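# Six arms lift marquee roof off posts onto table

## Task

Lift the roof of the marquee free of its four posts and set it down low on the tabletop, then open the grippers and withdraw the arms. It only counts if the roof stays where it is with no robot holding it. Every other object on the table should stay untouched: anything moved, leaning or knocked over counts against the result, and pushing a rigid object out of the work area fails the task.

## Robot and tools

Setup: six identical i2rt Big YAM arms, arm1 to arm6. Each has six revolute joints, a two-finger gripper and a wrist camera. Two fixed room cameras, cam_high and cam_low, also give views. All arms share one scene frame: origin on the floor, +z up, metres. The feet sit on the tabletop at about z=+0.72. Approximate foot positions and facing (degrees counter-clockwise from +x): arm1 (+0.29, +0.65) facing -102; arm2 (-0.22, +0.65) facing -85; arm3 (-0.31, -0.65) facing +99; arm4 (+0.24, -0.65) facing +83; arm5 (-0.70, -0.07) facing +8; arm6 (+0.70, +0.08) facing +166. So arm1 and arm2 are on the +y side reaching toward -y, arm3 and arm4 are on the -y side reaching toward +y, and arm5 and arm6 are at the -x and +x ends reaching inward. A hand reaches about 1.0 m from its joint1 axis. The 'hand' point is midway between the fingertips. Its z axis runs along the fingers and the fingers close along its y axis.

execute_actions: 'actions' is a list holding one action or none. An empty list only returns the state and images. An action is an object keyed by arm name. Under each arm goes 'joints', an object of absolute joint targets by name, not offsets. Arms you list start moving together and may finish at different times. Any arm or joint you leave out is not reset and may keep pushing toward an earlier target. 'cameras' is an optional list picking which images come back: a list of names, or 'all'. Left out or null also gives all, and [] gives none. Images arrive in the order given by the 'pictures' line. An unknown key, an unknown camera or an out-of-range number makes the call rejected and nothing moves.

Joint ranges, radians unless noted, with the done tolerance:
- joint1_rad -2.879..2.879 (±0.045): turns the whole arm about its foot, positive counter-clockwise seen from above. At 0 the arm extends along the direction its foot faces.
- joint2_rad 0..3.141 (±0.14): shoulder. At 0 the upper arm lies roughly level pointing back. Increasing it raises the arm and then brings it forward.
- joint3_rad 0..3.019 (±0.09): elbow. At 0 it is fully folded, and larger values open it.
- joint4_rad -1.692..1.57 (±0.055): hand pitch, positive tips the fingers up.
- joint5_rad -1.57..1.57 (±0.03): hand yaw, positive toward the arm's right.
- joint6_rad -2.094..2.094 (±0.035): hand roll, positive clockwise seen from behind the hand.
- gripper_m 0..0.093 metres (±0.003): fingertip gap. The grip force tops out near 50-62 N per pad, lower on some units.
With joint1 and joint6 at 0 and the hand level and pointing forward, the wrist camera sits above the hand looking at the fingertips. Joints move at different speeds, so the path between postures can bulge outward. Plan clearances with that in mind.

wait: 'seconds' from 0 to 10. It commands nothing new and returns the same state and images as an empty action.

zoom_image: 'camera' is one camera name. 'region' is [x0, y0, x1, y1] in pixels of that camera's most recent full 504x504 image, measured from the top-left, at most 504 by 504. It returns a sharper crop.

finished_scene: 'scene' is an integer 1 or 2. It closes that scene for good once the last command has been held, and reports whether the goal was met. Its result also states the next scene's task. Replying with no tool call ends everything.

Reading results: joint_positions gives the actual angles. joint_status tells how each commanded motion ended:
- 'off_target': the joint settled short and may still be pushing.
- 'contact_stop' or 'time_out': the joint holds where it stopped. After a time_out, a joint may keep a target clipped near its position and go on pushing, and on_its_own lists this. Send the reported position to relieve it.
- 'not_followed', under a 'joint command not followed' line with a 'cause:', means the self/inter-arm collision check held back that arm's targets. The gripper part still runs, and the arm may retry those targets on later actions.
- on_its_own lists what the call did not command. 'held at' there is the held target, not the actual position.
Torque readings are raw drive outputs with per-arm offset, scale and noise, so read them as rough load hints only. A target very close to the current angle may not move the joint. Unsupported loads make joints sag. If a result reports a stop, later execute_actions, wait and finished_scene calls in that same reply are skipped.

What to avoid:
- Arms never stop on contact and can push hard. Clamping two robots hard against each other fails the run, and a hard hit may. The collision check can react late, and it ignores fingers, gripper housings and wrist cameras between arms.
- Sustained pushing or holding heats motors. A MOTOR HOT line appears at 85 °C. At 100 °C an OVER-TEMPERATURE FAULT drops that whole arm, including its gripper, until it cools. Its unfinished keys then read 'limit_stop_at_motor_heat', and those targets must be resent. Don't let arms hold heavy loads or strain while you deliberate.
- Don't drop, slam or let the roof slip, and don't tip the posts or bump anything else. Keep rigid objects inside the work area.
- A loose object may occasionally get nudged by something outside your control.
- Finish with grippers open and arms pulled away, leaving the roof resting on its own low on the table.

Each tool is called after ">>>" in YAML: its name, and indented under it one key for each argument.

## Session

>>> execute_actions:
  actions: []

Scene clock: 0.00 s.
Joint torques (N m, as the arm reports them, + toward a larger angle): no reading
Motor temperatures (°C, as the motors report them): arm1=[20 19 32 20 17 20] | arm2=[19 22 27 18 21 21] | arm3=[21 21 29 18 21 19] | arm4=[19 19 26 19 18 20] | arm5=[20 17 33 19 21 19] | arm6=[18 20 32 20 18 20]
arm1.joint_positions: joint1_rad=+0.234 joint2_rad=+0.409 joint3_rad=+0.540 joint4_rad=-1.241 joint5_rad=+0.216 joint6_rad=-0.389 gripper_m=+0.094
arm1.joint_status: not commanded
arm1.hand: x=+0.2592 y=+0.4604 z=+0.9914 quat_wxyz=(-0.037, -0.548, -0.799, +0.246) (m; scene frame)
arm2.joint_positions: joint1_rad=-0.335 joint2_rad=+0.531 joint3_rad=+0.398 joint4_rad=-0.987 joint5_rad=-0.251 joint6_rad=+0.290 gripper_m=+0.094
arm2.joint_status: not commanded
arm2.hand: x=-0.2319 y=+0.4327 z=+0.9344 quat_wxyz=(-0.246, -0.827, -0.502, +0.059) (m; scene frame)
arm3.joint_positions: joint1_rad=+0.111 joint2_rad=+0.347 joint3_rad=+0.638 joint4_rad=-1.390 joint5_rad=+0.292 joint6_rad=+0.494 gripper_m=+0.095
arm3.joint_status: not commanded
arm3.hand: x=-0.3091 y=-0.4804 z=+0.9524 quat_wxyz=(-0.226, +0.577, -0.769, -0.156) (m; scene frame)
arm4.joint_positions: joint1_rad=-0.185 joint2_rad=+0.485 joint3_rad=+0.476 joint4_rad=-1.108 joint5_rad=-0.159 joint6_rad=-0.548 gripper_m=+0.094
arm4.joint_status: not commanded
arm4.hand: x=+0.2724 y=-0.4449 z=+0.8772 quat_wxyz=(-0.184, +0.781, -0.575, -0.157) (m; scene frame)
arm5.joint_positions: joint1_rad=+0.397 joint2_rad=+0.413 joint3_rad=+0.596 joint4_rad=-1.287 joint5_rad=+0.087 joint6_rad=+0.238 gripper_m=+0.094
arm5.joint_status: not commanded
arm5.hand: x=-0.5279 y=+0.0062 z=+0.9793 quat_wxyz=(-0.230, +0.121, -0.964, -0.051) (m; scene frame)
arm6.joint_positions: joint1_rad=-0.293 joint2_rad=+0.490 joint3_rad=+0.440 joint4_rad=-1.037 joint5_rad=-0.301 joint6_rad=-0.193 gripper_m=+0.095
arm6.joint_status: not commanded
arm6.hand: x=+0.4944 y=+0.1488 z=+0.8866 quat_wxyz=(+0.049, +0.950, -0.138, -0.277) (m; scene frame)
pictures: arm1_cam_wrist, arm2_cam_wrist, arm3_cam_wrist, arm4_cam_wrist, arm5_cam_wrist, arm6_cam_wrist, cam_high, cam_low
Images, in order (width x height): arm1_cam_wrist 504x504, arm2_cam_wrist 504x504, arm3_cam_wrist 504x504, arm4_cam_wrist 504x504, arm5_cam_wrist 504x504, arm6_cam_wrist 504x504, cam_high 504x504, cam_low 504x504.

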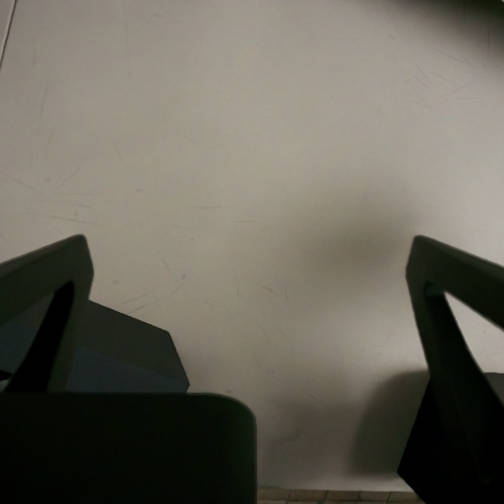

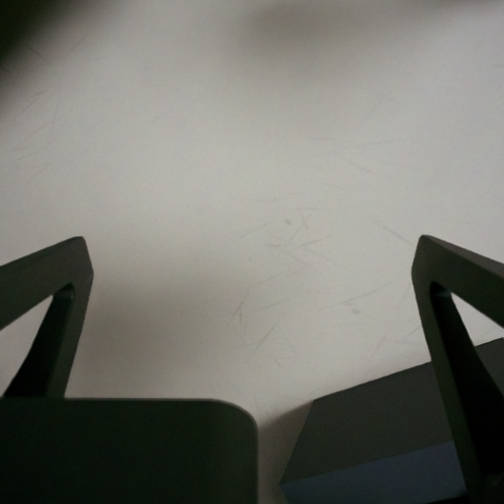

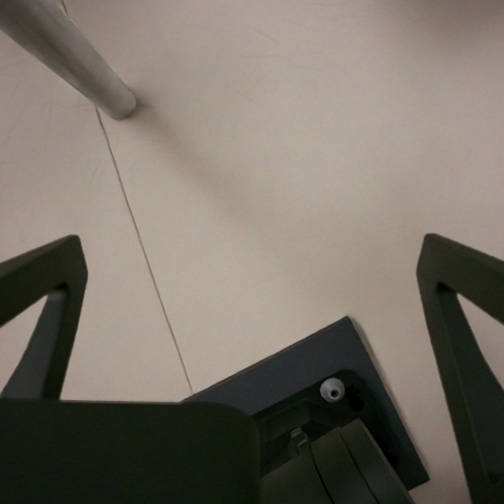

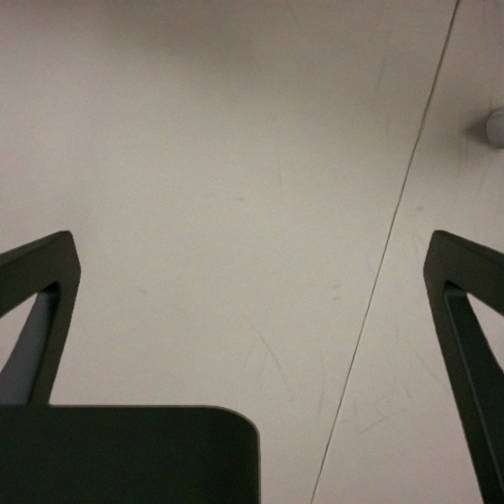

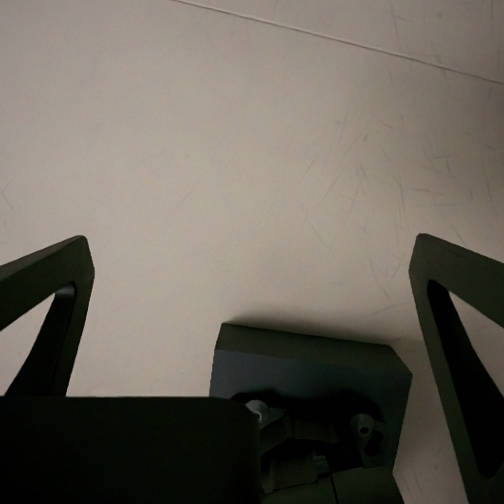

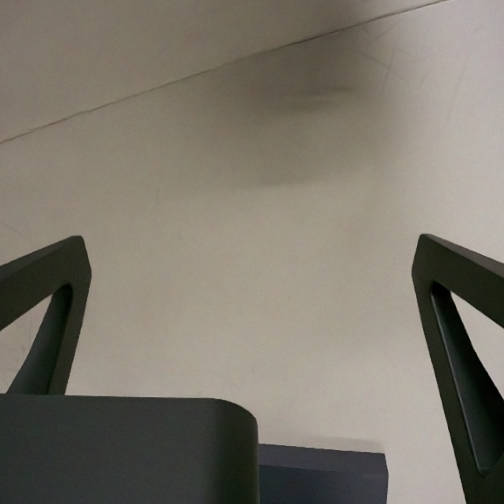

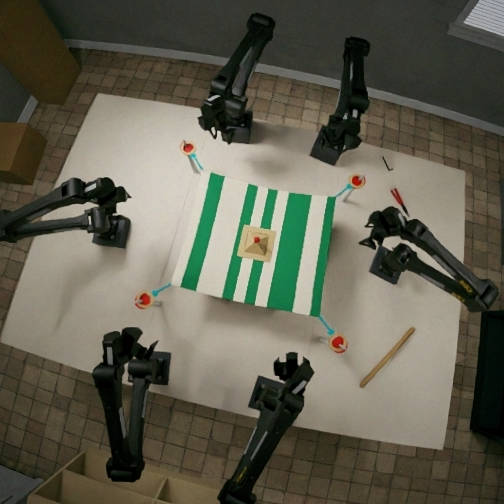

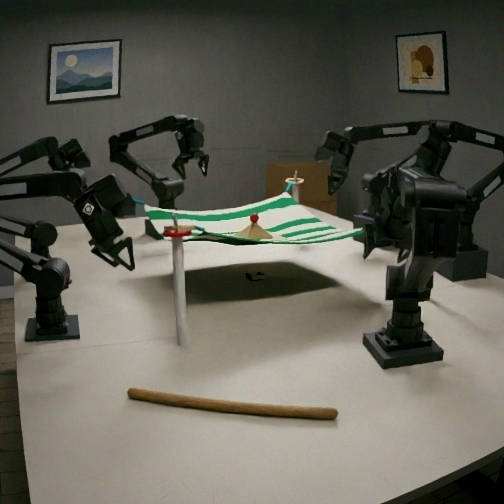

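>>> execute_actions:
  actions: []

Scene clock: 25.43 s.
Joint torques (N m, as the arm reports them, + toward a larger angle): arm1=[-1.93  1.59 12.27  0.99  0.16 -0.01] | arm2=[ 0.36  0.9  10.59  1.54 -0.16 -0.09] | arm3=[-0.29  1.15  9.59  0.97  0.22 -0.06] | arm4=[ 0.3   0.41 13.25  0.97 -0.26  0.06] | arm5=[-0.89  1.71 13.89  1.02  0.03 -0.03] | arm6=[ 0.32  0.74 13.48  1.4  -0.13 -0.04]
Motor temperatures (°C, as the motors report them): arm1=[20 19 38 20 17 20] | arm2=[19 22 34 18 21 21] | arm3=[21 21 34 18 21 19] | arm4=[19 19 33 19 18 20] | arm5=[20 17 40 19 21 19] | arm6=[18 20 38 20 18 20]
arm1.joint_positions: joint1_rad=+0.234 joint2_rad=+0.409 joint3_rad=+0.540 joint4_rad=-1.241 joint5_rad=+0.216 joint6_rad=-0.389 gripper_m=+0.094
arm1.joint_status: not commanded
arm1.hand: x=+0.2592 y=+0.4604 z=+0.9914 quat_wxyz=(-0.037, -0.548, -0.799, +0.246) (m; scene frame)
arm2.joint_positions: joint1_rad=-0.335 joint2_rad=+0.531 joint3_rad=+0.398 joint4_rad=-0.987 joint5_rad=-0.251 joint6_rad=+0.290 gripper_m=+0.094
arm2.joint_status: not commanded
arm2.hand: x=-0.2319 y=+0.4327 z=+0.9344 quat_wxyz=(-0.246, -0.827, -0.502, +0.059) (m; scene frame)
arm3.joint_positions: joint1_rad=+0.111 joint2_rad=+0.347 joint3_rad=+0.638 joint4_rad=-1.390 joint5_rad=+0.292 joint6_rad=+0.494 gripper_m=+0.095
arm3.joint_status: not commanded
arm3.hand: x=-0.3091 y=-0.4804 z=+0.9524 quat_wxyz=(-0.226, +0.577, -0.769, -0.156) (m; scene frame)
arm4.joint_positions: joint1_rad=-0.185 joint2_rad=+0.485 joint3_rad=+0.476 joint4_rad=-1.108 joint5_rad=-0.159 joint6_rad=-0.548 gripper_m=+0.094
arm4.joint_status: not commanded
arm4.hand: x=+0.2724 y=-0.4449 z=+0.8772 quat_wxyz=(-0.184, +0.781, -0.575, -0.157) (m; scene frame)
arm5.joint_positions: joint1_rad=+0.397 joint2_rad=+0.413 joint3_rad=+0.596 joint4_rad=-1.287 joint5_rad=+0.087 joint6_rad=+0.238 gripper_m=+0.094
arm5.joint_status: not commanded
arm5.hand: x=-0.5279 y=+0.0062 z=+0.9793 quat_wxyz=(-0.230, +0.121, -0.964, -0.051) (m; scene frame)
arm6.joint_positions: joint1_rad=-0.293 joint2_rad=+0.490 joint3_rad=+0.440 joint4_rad=-1.037 joint5_rad=-0.301 joint6_rad=-0.193 gripper_m=+0.095
arm6.joint_status: not commanded
arm6.hand: x=+0.4944 y=+0.1488 z=+0.8866 quat_wxyz=(+0.049, +0.950, -0.138, -0.277) (m; scene frame)
pictures: arm1_cam_wrist, arm2_cam_wrist, arm3_cam_wrist, arm4_cam_wrist, arm5_cam_wrist, arm6_cam_wrist, cam_high, cam_low
Images, in order (width x height): arm1_cam_wrist 504x504, arm2_cam_wrist 504x504, arm3_cam_wrist 504x504, arm4_cam_wrist 504x504, arm5_cam_wrist 504x504, arm6_cam_wrist 504x504, cam_high 504x504, cam_low 504x504.

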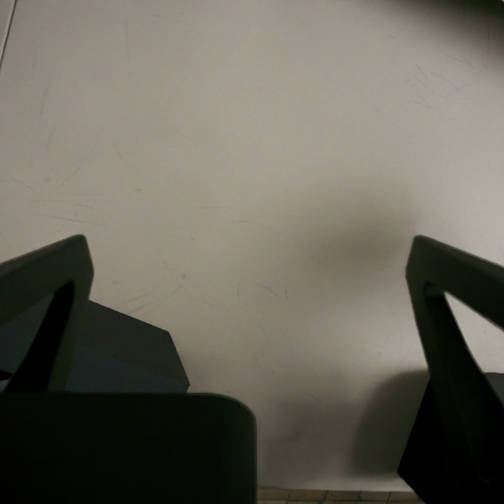

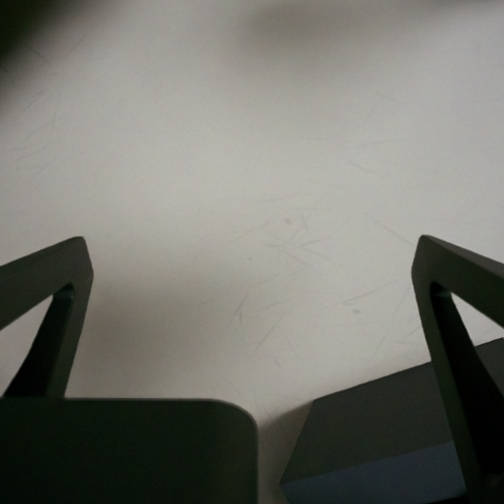

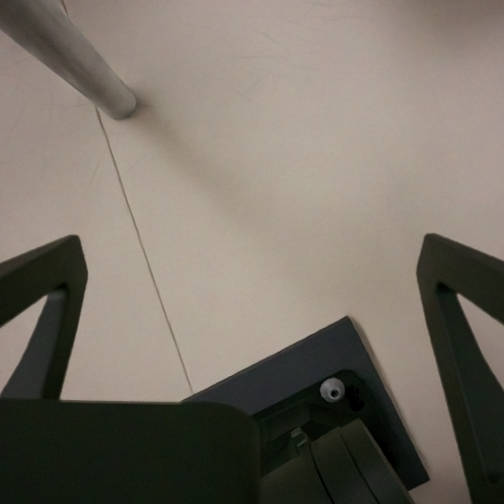

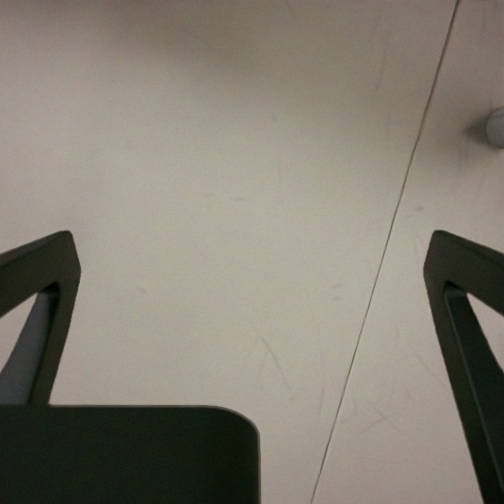

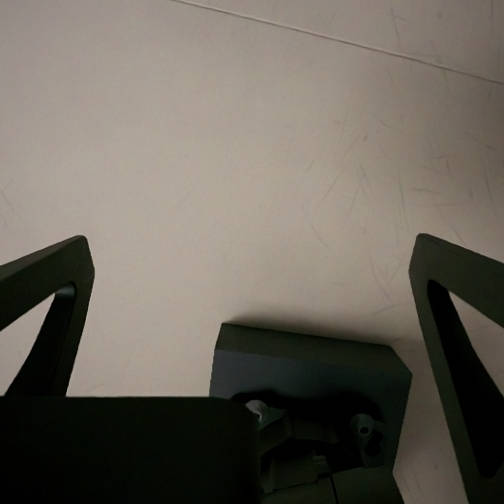

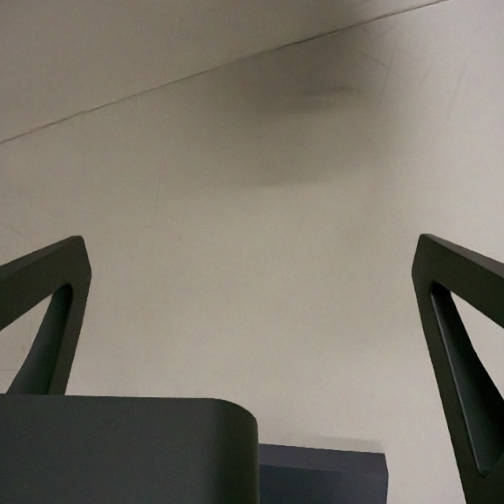

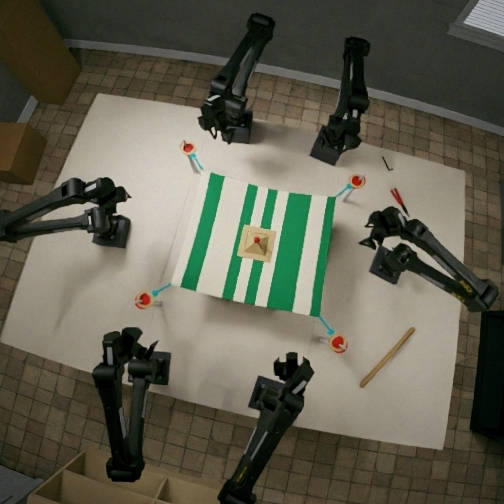

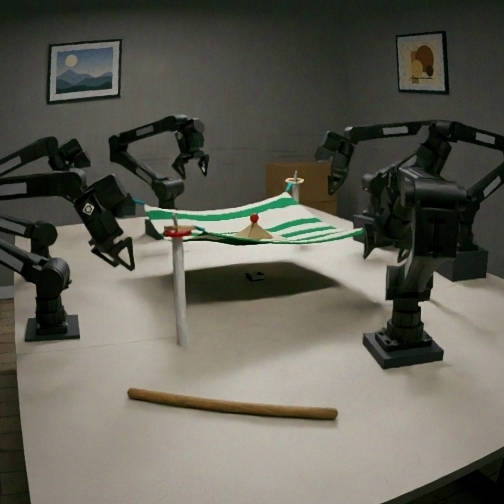

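>>> zoom_image:
  camera: "cam_high"
  region: [150, 120, 250, 220]

>>> zoom_image:
  camera: "cam_high"
  region: [310, 140, 410, 240]

>>> zoom_image:
  camera: "cam_high"
  region: [110, 250, 210, 350]

>>> zoom_image:
  camera: "cam_high"
  region: [290, 290, 390, 390]

Region (150, 120, 250, 220) of cam_high's 504x504 image, scaled by 5.040, with more detail than that image has.

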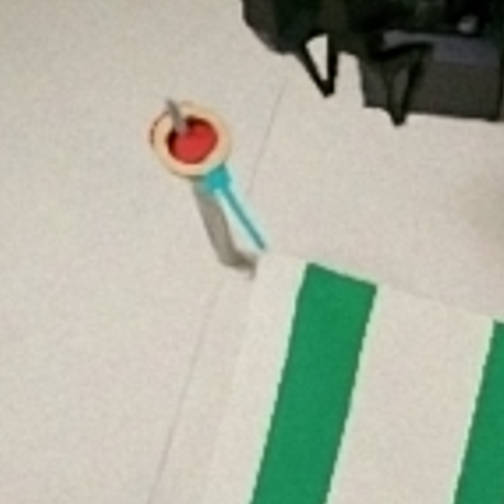

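Region (310, 140, 410, 240) of cam_high's 504x504 image, scaled by 5.040, with more detail than that image has.

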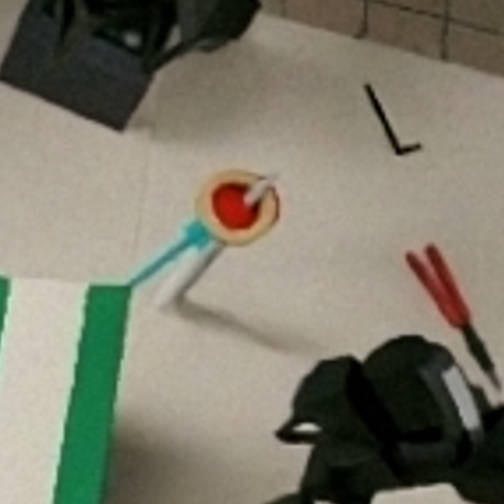

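Region (110, 250, 210, 350) of cam_high's 504x504 image, scaled by 5.040, with more detail than that image has.

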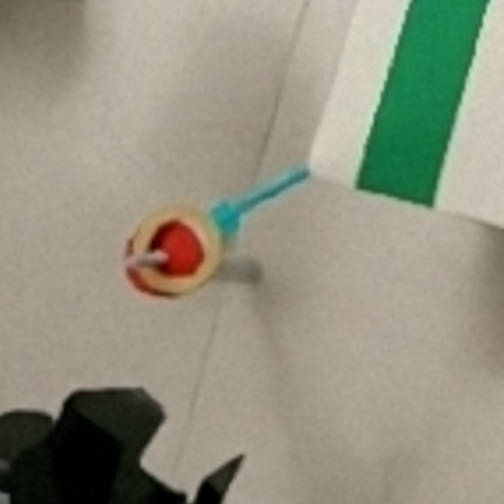

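Region (290, 290, 390, 390) of cam_high's 504x504 image, scaled by 5.040, with more detail than that image has.

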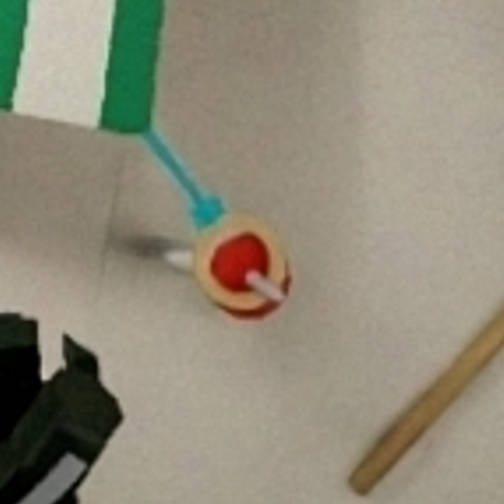

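>>> zoom_image:
  camera: "arm3_cam_wrist"
  region: [0, 0, 168, 168]

>>> zoom_image:
  camera: "cam_low"
  region: [100, 150, 400, 360]

Region (0, 0, 168, 168) of arm3_cam_wrist's 504x504 image, scaled by 3.000, with more detail than that image has.

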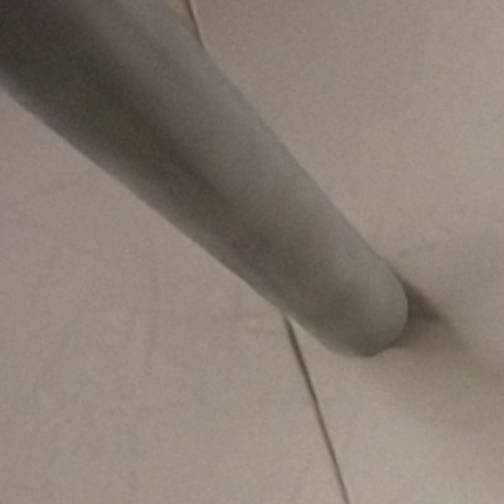

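Region (100, 150, 400, 360) of cam_low's 504x504 image, scaled by 1.680, with more detail than that image has; it fills the top 353 rows of this view, and the rest is white.

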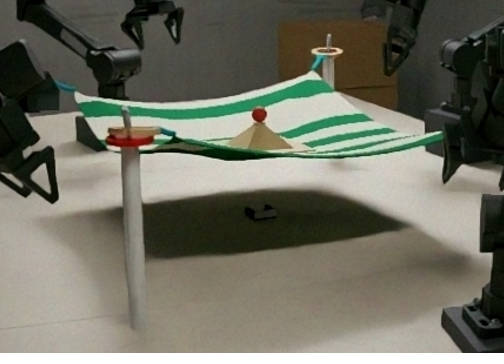

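>>> execute_actions:
  actions:
    - {"arm1":{"joints":{"joint1_rad":0.39,"joint2_rad":1.10,"joint3_rad":1.11,"joint4_rad":-1.543,"joint5_rad":0.0,"joint6_rad":0.90}},"arm2":{"joints":{"joint1_rad":-0.34,"joint2_rad":1.20,"joint3_rad":1.17,"joint4_rad":-1.504,"joint5_rad":0.0,"joint6_rad":-1.0}},"arm3":{"joints":{"joint1_rad":-0.235,"joint2_rad":1.10,"joint3_rad":1.295,"joint4_rad":-1.685,"joint5_rad":0.0,"joint6_rad":1.12}},"arm4":{"joints":{"joint1_rad":-0.243,"joint2_rad":1.22,"joint3_rad":1.41,"joint4_rad":-1.683,"joint5_rad":0.0,"joint6_rad":-1.38}}}
  cameras: ["arm1_cam_wrist","arm2_cam_wrist","arm3_cam_wrist","arm4_cam_wrist","cam_high","cam_low"]

Scene clock: 147.47 s.
Joint torques (N m, as the arm reports them, + toward a larger angle): arm1=[-1.66 -5.5  14.07 -0.57 -0.03  0.06] | arm2=[ 0.62 -7.65 11.77  0.21  0.   -0.18] | arm3=[-0.68 -7.68 11.05 -0.2   0.01  0.02] | arm4=[-0.12 -8.39 14.77 -0.48 -0.12 -0.02] | arm5=[-0.92  1.73 13.84  1.08  0.04 -0.04] | arm6=[ 0.54  0.73 13.46  1.39 -0.12 -0.04]
Motor temperatures (°C, as the motors report them): arm1=[20 19 44 20 17 20] | arm2=[19 22 37 18 21 21] | arm3=[21 20 37 18 21 19] | arm4=[19 19 36 19 18 20] | arm5=[20 17 43 19 21 19] | arm6=[18 20 42 20 18 20]
arm1.joint_positions: joint1_rad=+0.387 joint2_rad=+1.106 joint3_rad=+1.051 joint4_rad=-1.532 joint5_rad=+0.003 joint6_rad=+0.892 gripper_m=+0.094
arm1.joint_status: all done
arm1.hand: x=+0.3429 y=+0.3627 z=+1.0464 quat_wxyz=(+0.013, -0.909, -0.416, +0.002) (m; scene frame)
arm2.joint_positions: joint1_rad=-0.335 joint2_rad=+1.198 joint3_rad=+1.116 joint4_rad=-1.497 joint5_rad=-0.003 joint6_rad=-0.985 gripper_m=+0.094
arm2.joint_status: all done
arm2.hand: x=-0.3017 y=+0.3330 z=+1.0500 quat_wxyz=(-0.005, -0.404, -0.915, -0.009) (m; scene frame)
arm3.joint_positions: joint1_rad=-0.231 joint2_rad=+1.114 joint3_rad=+1.240 joint4_rad=-1.674 joint5_rad=+0.003 joint6_rad=+1.111 gripper_m=+0.095
arm3.joint_status: all done
joint sent to its limit — the command would take arm3.joint4_rad past its lower limit, so that joint was sent only as far as its limit.
arm3.hand: x=-0.2933 y=-0.3519 z=+1.0353 quat_wxyz=(-0.010, +0.196, -0.980, -0.011) (m; scene frame)
arm4.joint_positions: joint1_rad=-0.237 joint2_rad=+1.208 joint3_rad=+1.360 joint4_rad=-1.665 joint5_rad=-0.003 joint6_rad=-1.371 gripper_m=+0.094
arm4.joint_status: all done
arm4.hand: x=+0.3532 y=-0.3297 z=+1.0546 quat_wxyz=(-0.034, +0.964, -0.264, -0.002) (m; scene frame)
arm5.joint_positions: joint1_rad=+0.397 joint2_rad=+0.413 joint3_rad=+0.596 joint4_rad=-1.287 joint5_rad=+0.087 joint6_rad=+0.238 gripper_m=+0.094
arm5.joint_status: not commanded
arm5.hand: x=-0.5279 y=+0.0062 z=+0.9793 quat_wxyz=(-0.230, +0.121, -0.964, -0.051) (m; scene frame)
arm6.joint_positions: joint1_rad=-0.293 joint2_rad=+0.490 joint3_rad=+0.440 joint4_rad=-1.037 joint5_rad=-0.301 joint6_rad=-0.193 gripper_m=+0.095
arm6.joint_status: not commanded
arm6.hand: x=+0.4944 y=+0.1488 z=+0.8866 quat_wxyz=(+0.049, +0.950, -0.138, -0.277) (m; scene frame)
pictures: arm1_cam_wrist, arm2_cam_wrist, arm3_cam_wrist, arm4_cam_wrist, cam_high, cam_low
Images, in order (width x height): arm1_cam_wrist 504x504, arm2_cam_wrist 504x504, arm3_cam_wrist 504x504, arm4_cam_wrist 504x504, cam_high 504x504, cam_low 504x504.

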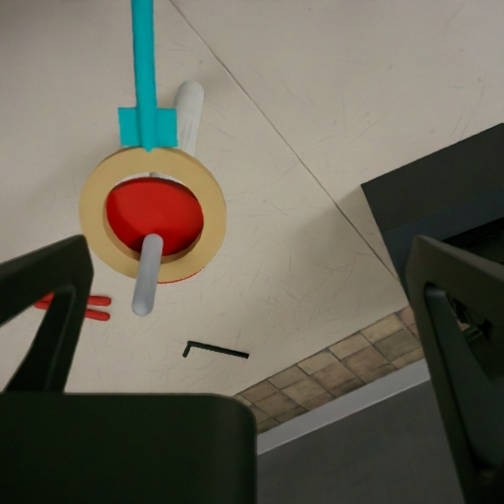

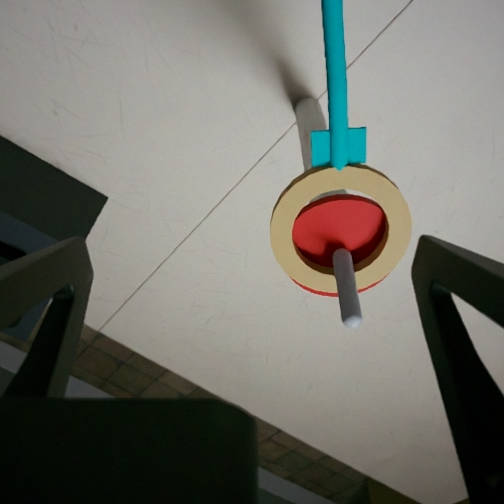

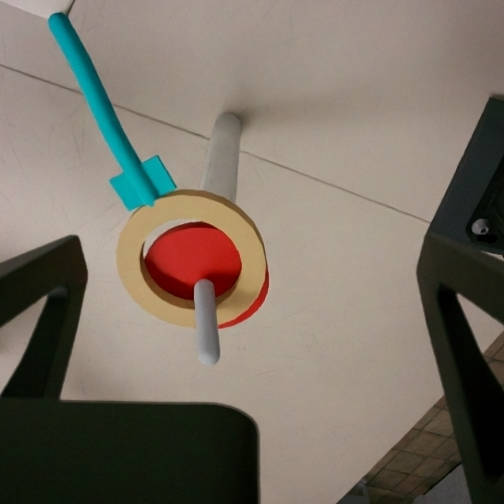

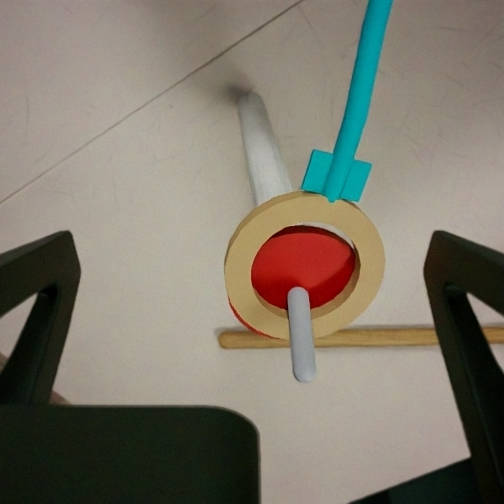

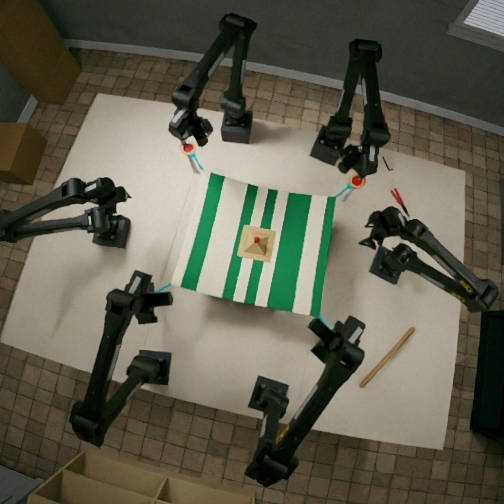

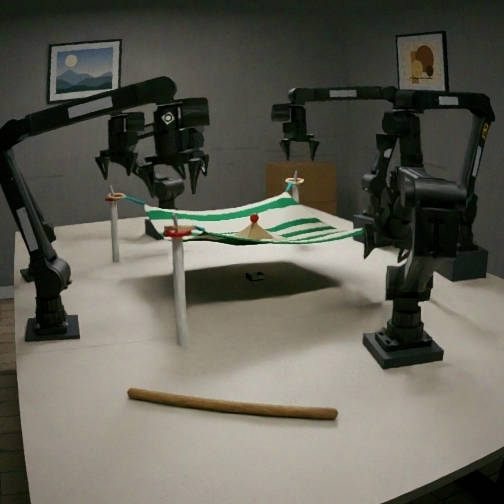

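>>> zoom_image:
  camera: "arm1_cam_wrist"
  region: [60, 70, 250, 330]

>>> zoom_image:
  camera: "arm2_cam_wrist"
  region: [250, 80, 440, 340]

>>> zoom_image:
  camera: "arm3_cam_wrist"
  region: [95, 100, 295, 375]

>>> zoom_image:
  camera: "arm4_cam_wrist"
  region: [200, 80, 410, 395]

Region (60, 70, 250, 330) of arm1_cam_wrist's 504x504 image, scaled by 1.938, with more detail than that image has; it fills the left 368 columns of this view, and the rest is white.

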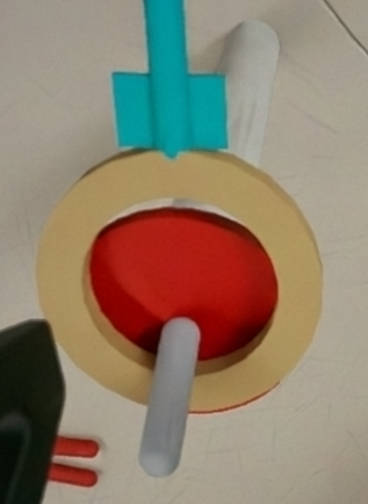

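Region (250, 80, 440, 340) of arm2_cam_wrist's 504x504 image, scaled by 1.938, with more detail than that image has; it fills the left 368 columns of this view, and the rest is white.

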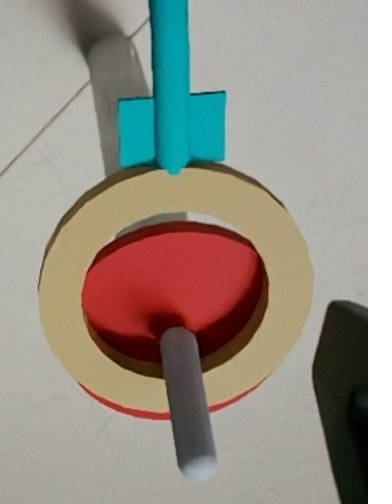

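Region (95, 100, 295, 375) of arm3_cam_wrist's 504x504 image, scaled by 1.833, with more detail than that image has; it fills the left 367 columns of this view, and the rest is white.

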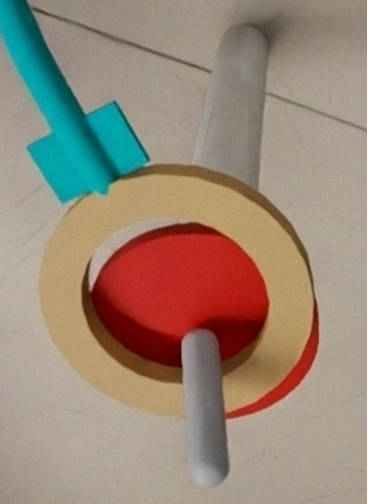

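Region (200, 80, 410, 395) of arm4_cam_wrist's 504x504 image, scaled by 1.600, with more detail than that image has.

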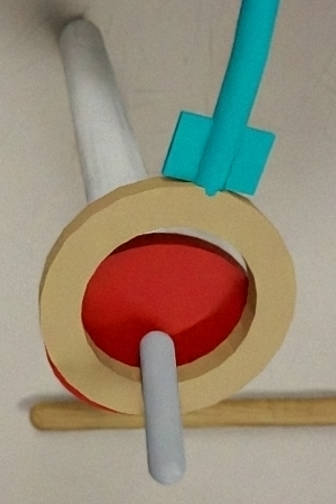

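>>> execute_actions:
  actions:
    - {"arm1":{"joints":{"joint1_rad":0.574,"joint2_rad":1.173,"joint3_rad":0.952,"joint4_rad":-1.331,"joint5_rad":0.0,"joint6_rad":1.12}},"arm2":{"joints":{"joint1_rad":-0.518,"joint2_rad":1.281,"joint3_rad":1.021,"joint4_rad":-1.299,"joint5_rad":0.0,"joint6_rad":-1.20}},"arm3":{"joints":{"joint1_rad":-0.028,"joint2_rad":1.128,"joint3_rad":1.127,"joint4_rad":-1.543,"joint5_rad":0.0,"joint6_rad":0.93}},"arm4":{"joints":{"joint1_rad":-0.400,"joint2_rad":1.301,"joint3_rad":1.315,"joint4_rad":-1.589,"joint5_rad":0.0,"joint6_rad":-1.30}}}
  cameras: ["arm1_cam_wrist","arm2_cam_wrist","arm3_cam_wrist","arm4_cam_wrist","cam_low"]

Scene clock: 268.67 s.
Joint torques (N m, as the arm reports them, + toward a larger angle): arm1=[-2.27 -6.17  8.93  0.45  0.09  0.03] | arm2=[ 0.43 -9.84  8.3   0.77 -0.07 -0.16] | arm3=[-0.62 -7.6   7.8   0.53  0.07 -0.15] | arm4=[  0.85 -10.87   9.53   0.69  -0.21   0.11] | arm5=[-0.89  1.76 13.88  1.05  0.04 -0.04] | arm6=[ 0.45  0.69 13.51  1.38 -0.14 -0.04]
Motor temperatures (°C, as the motors report them): arm1=[20 19 50 20 17 20] | arm2=[19 22 41 18 21 21] | arm3=[21 21 41 18 21 19] | arm4=[19 19 39 19 18 20] | arm5=[20 17 45 19 21 19] | arm6=[18 20 45 20 18 20]
arm1.joint_positions: joint1_rad=+0.579 joint2_rad=+1.178 joint3_rad=+0.949 joint4_rad=-1.344 joint5_rad=+0.001 joint6_rad=+1.112 gripper_m=+0.094
arm1.joint_status: all done
arm1.hand: x=+0.4038 y=+0.3589 z=+0.9868 quat_wxyz=(+0.006, -0.915, -0.403, +0.003) (m; scene frame)
arm2.joint_positions: joint1_rad=-0.523 joint2_rad=+1.290 joint3_rad=+1.012 joint4_rad=-1.308 joint5_rad=+0.000 joint6_rad=-1.185 gripper_m=+0.094
arm2.joint_status: all done
arm2.hand: x=-0.3675 y=+0.3359 z=+0.9815 quat_wxyz=(-0.005, -0.398, -0.917, -0.011) (m; scene frame)
arm3.joint_positions: joint1_rad=-0.023 joint2_rad=+1.131 joint3_rad=+1.119 joint4_rad=-1.554 joint5_rad=+0.000 joint6_rad=+0.940 gripper_m=+0.095
arm3.joint_status: all done
arm3.hand: x=-0.3561 y=-0.3491 z=+0.9840 quat_wxyz=(-0.007, +0.378, -0.926, -0.002) (m; scene frame)
arm4.joint_positions: joint1_rad=-0.405 joint2_rad=+1.296 joint3_rad=+1.326 joint4_rad=-1.604 joint5_rad=+0.000 joint6_rad=-1.309 gripper_m=+0.094
arm4.joint_status: all done
arm4.hand: x=+0.4171 y=-0.3329 z=+1.0124 quat_wxyz=(-0.003, +0.928, -0.373, -0.003) (m; scene frame)
arm5.joint_positions: joint1_rad=+0.397 joint2_rad=+0.413 joint3_rad=+0.596 joint4_rad=-1.287 joint5_rad=+0.087 joint6_rad=+0.238 gripper_m=+0.094
arm5.joint_status: not commanded
arm5.hand: x=-0.5279 y=+0.0062 z=+0.9793 quat_wxyz=(-0.230, +0.121, -0.964, -0.051) (m; scene frame)
arm6.joint_positions: joint1_rad=-0.293 joint2_rad=+0.490 joint3_rad=+0.440 joint4_rad=-1.037 joint5_rad=-0.301 joint6_rad=-0.193 gripper_m=+0.095
arm6.joint_status: not commanded
arm6.hand: x=+0.4944 y=+0.1488 z=+0.8866 quat_wxyz=(+0.049, +0.950, -0.138, -0.277) (m; scene frame)
pictures: arm1_cam_wrist, arm2_cam_wrist, arm3_cam_wrist, arm4_cam_wrist, cam_low
Images, in order (width x height): arm1_cam_wrist 504x504, arm2_cam_wrist 504x504, arm3_cam_wrist 504x504, arm4_cam_wrist 504x504, cam_low 504x504.

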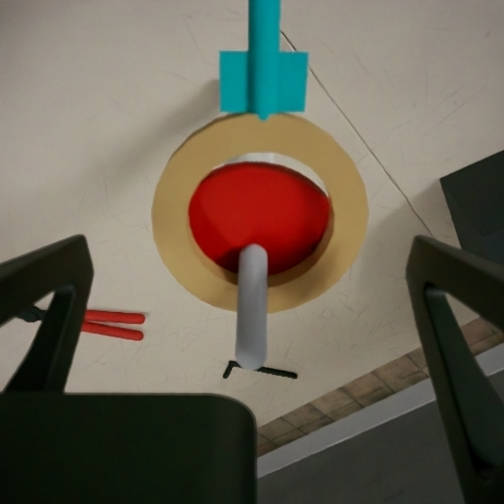

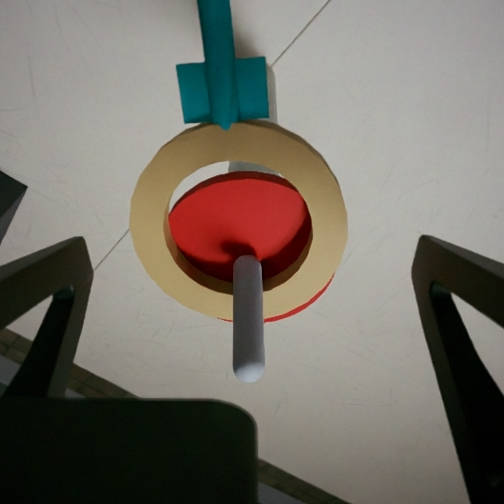

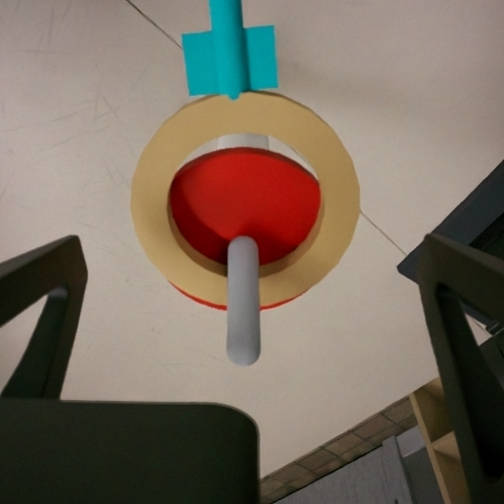

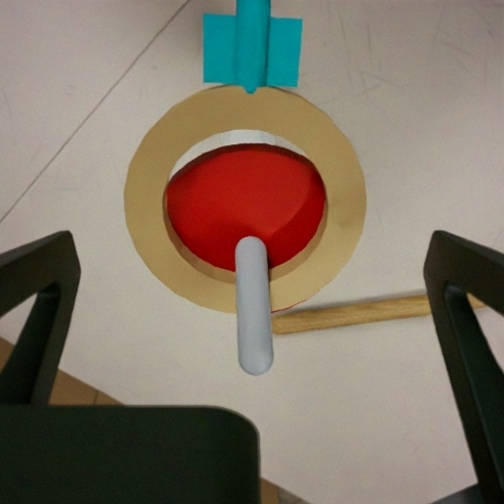

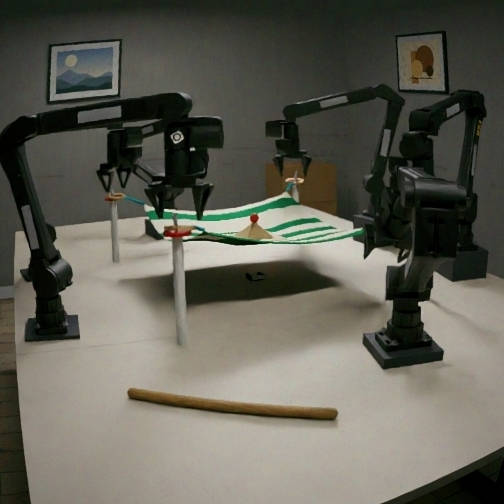

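>>> zoom_image:
  camera: "arm1_cam_wrist"
  region: [130, 90, 390, 350]

>>> zoom_image:
  camera: "arm2_cam_wrist"
  region: [110, 90, 370, 350]

>>> zoom_image:
  camera: "arm3_cam_wrist"
  region: [115, 70, 375, 330]

>>> zoom_image:
  camera: "arm4_cam_wrist"
  region: [115, 70, 375, 330]

Region (130, 90, 390, 350) of arm1_cam_wrist's 504x504 image, scaled by 1.938, with more detail than that image has.

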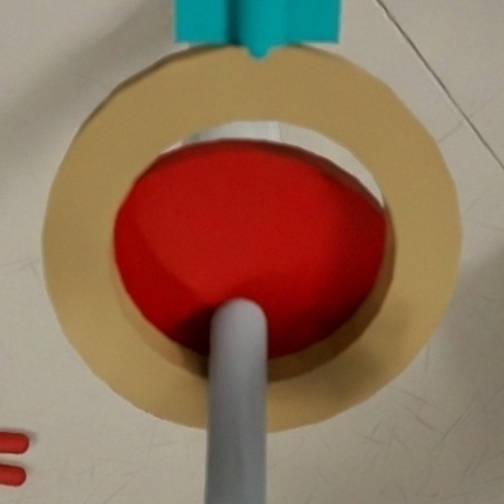

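Region (110, 90, 370, 350) of arm2_cam_wrist's 504x504 image, scaled by 1.938, with more detail than that image has.

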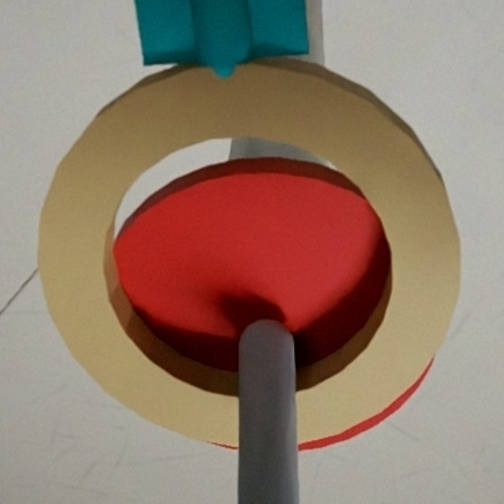

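Region (115, 70, 375, 330) of arm3_cam_wrist's 504x504 image, scaled by 1.938, with more detail than that image has.

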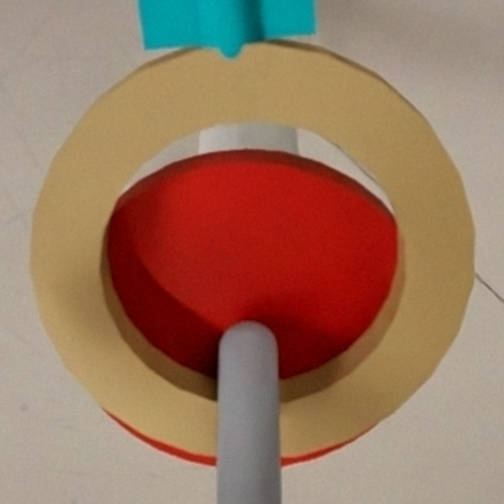

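Region (115, 70, 375, 330) of arm4_cam_wrist's 504x504 image, scaled by 1.938, with more detail than that image has.

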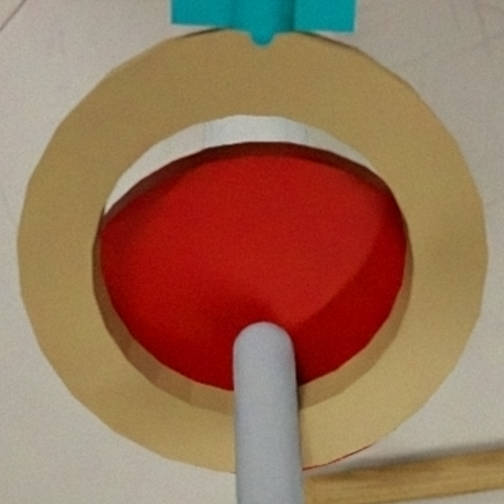

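>>> execute_actions:
  actions:
    - {"arm1":{"joints":{"joint3_rad":0.876,"joint4_rad":-1.237}},"arm2":{"joints":{"joint3_rad":0.948,"joint4_rad":-1.213}},"arm3":{"joints":{"joint1_rad":-0.036,"joint3_rad":1.051,"joint4_rad":-1.446}},"arm4":{"joints":{"joint1_rad":-0.388,"joint3_rad":1.247,"joint4_rad":-1.524}}}
  cameras: ["arm1_cam_wrist","arm2_cam_wrist","arm3_cam_wrist","arm4_cam_wrist","cam_low"]

Scene clock: 343.70 s.
Joint torques (N m, as the arm reports them, + toward a larger angle): arm1=[-2.2  -6.08  8.53  0.5   0.1   0.03] | arm2=[ 0.7  -9.6   7.62  0.97 -0.12 -0.16] | arm3=[-1.07 -7.26  7.75  0.54  0.07 -0.16] | arm4=[  1.2  -10.68   9.36   0.75  -0.21   0.11] | arm5=[-0.88  1.73 13.87  1.04  0.04 -0.03] | arm6=[ 0.34  0.7  13.48  1.35 -0.14 -0.03]
Motor temperatures (°C, as the motors report them): arm1=[20 20 43 20 17 20] | arm2=[19 23 36 18 21 21] | arm3=[21 21 37 18 21 19] | arm4=[19 20 33 19 18 20] | arm5=[20 17 46 19 21 19] | arm6=[18 20 46 20 18 20]
arm1.joint_positions: joint1_rad=+0.579 joint2_rad=+1.178 joint3_rad=+0.876 joint4_rad=-1.250 joint5_rad=+0.001 joint6_rad=+1.113 gripper_m=+0.094
arm1.joint_status: all done
arm1.hand: x=+0.4028 y=+0.3611 z=+0.9600 quat_wxyz=(-0.005, -0.915, -0.403, +0.003) (m; scene frame)
arm2.joint_positions: joint1_rad=-0.523 joint2_rad=+1.290 joint3_rad=+0.944 joint4_rad=-1.223 joint5_rad=+0.000 joint6_rad=-1.186 gripper_m=+0.094
arm2.joint_status: all done
arm2.hand: x=-0.3657 y=+0.3392 z=+0.9569 quat_wxyz=(-0.004, -0.398, -0.917, -0.003) (m; scene frame)
arm3.joint_positions: joint1_rad=-0.028 joint2_rad=+1.131 joint3_rad=+1.045 joint4_rad=-1.457 joint5_rad=+0.000 joint6_rad=+0.939 gripper_m=+0.095
arm3.joint_status: all done
arm3.hand: x=-0.3549 y=-0.3445 z=+0.9557 quat_wxyz=(-0.010, +0.376, -0.927, -0.013) (m; scene frame)
arm4.joint_positions: joint1_rad=-0.397 joint2_rad=+1.296 joint3_rad=+1.260 joint4_rad=-1.541 joint5_rad=+0.000 joint6_rad=-1.309 gripper_m=+0.094
arm4.joint_status: all done
arm4.hand: x=+0.4140 y=-0.3318 z=+0.9872 quat_wxyz=(-0.002, +0.929, -0.369, -0.003) (m; scene frame)
arm5.joint_positions: joint1_rad=+0.397 joint2_rad=+0.413 joint3_rad=+0.596 joint4_rad=-1.287 joint5_rad=+0.087 joint6_rad=+0.238 gripper_m=+0.094
arm5.joint_status: not commanded
arm5.hand: x=-0.5279 y=+0.0062 z=+0.9793 quat_wxyz=(-0.230, +0.121, -0.964, -0.051) (m; scene frame)
arm6.joint_positions: joint1_rad=-0.293 joint2_rad=+0.490 joint3_rad=+0.440 joint4_rad=-1.037 joint5_rad=-0.301 joint6_rad=-0.193 gripper_m=+0.095
arm6.joint_status: not commanded
arm6.hand: x=+0.4944 y=+0.1488 z=+0.8866 quat_wxyz=(+0.049, +0.950, -0.138, -0.277) (m; scene frame)
pictures: arm1_cam_wrist, arm2_cam_wrist, arm3_cam_wrist, arm4_cam_wrist, cam_low
Images, in order (width x height): arm1_cam_wrist 504x504, arm2_cam_wrist 504x504, arm3_cam_wrist 504x504, arm4_cam_wrist 504x504, cam_low 504x504.

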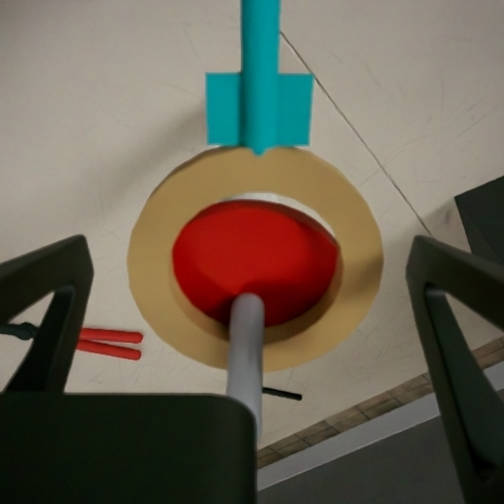

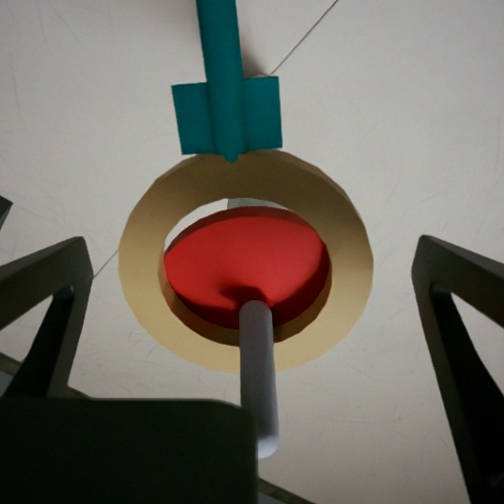

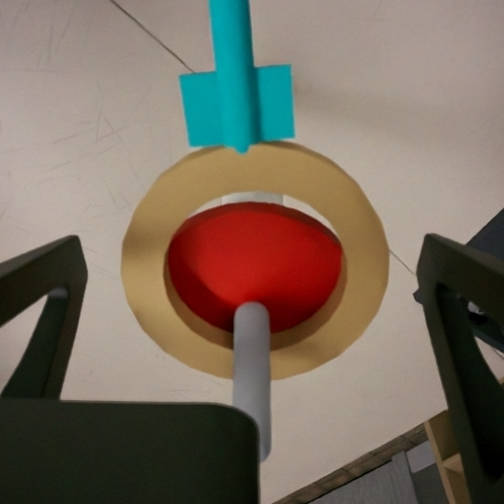

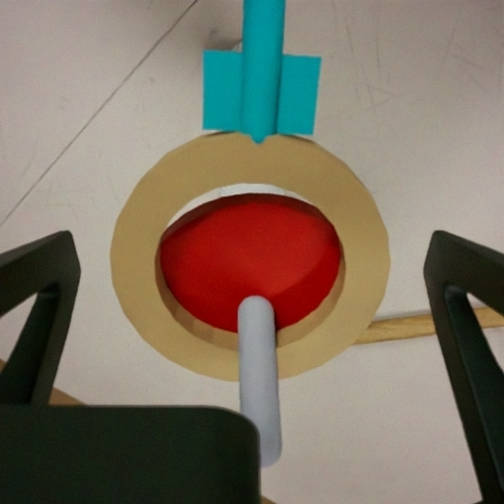

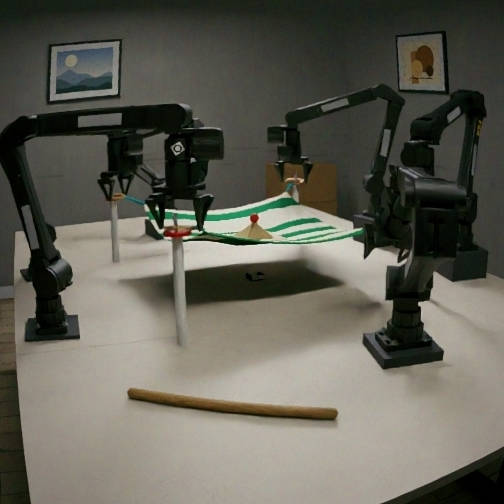

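>>> zoom_image:
  camera: "cam_low"
  region: [90, 170, 230, 260]

>>> zoom_image:
  camera: "cam_low"
  region: [260, 150, 330, 200]

Region (90, 170, 230, 260) of cam_low's 504x504 image, scaled by 3.600, with more detail than that image has; it fills the top 324 rows of this view, and the rest is white.

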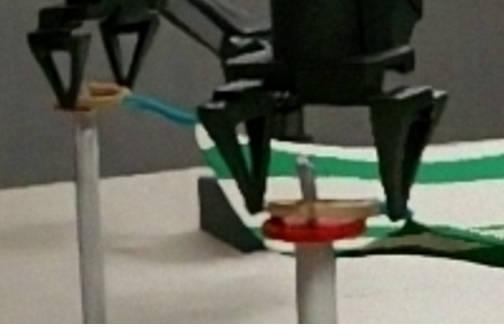

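Region (260, 150, 330, 200) of cam_low's 504x504 image, scaled by 7.200, with more detail than that image has; it fills the top 360 rows of this view, and the rest is white.

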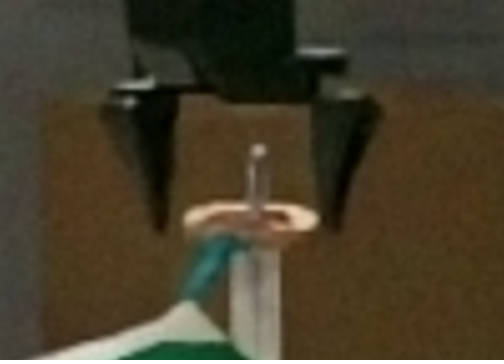

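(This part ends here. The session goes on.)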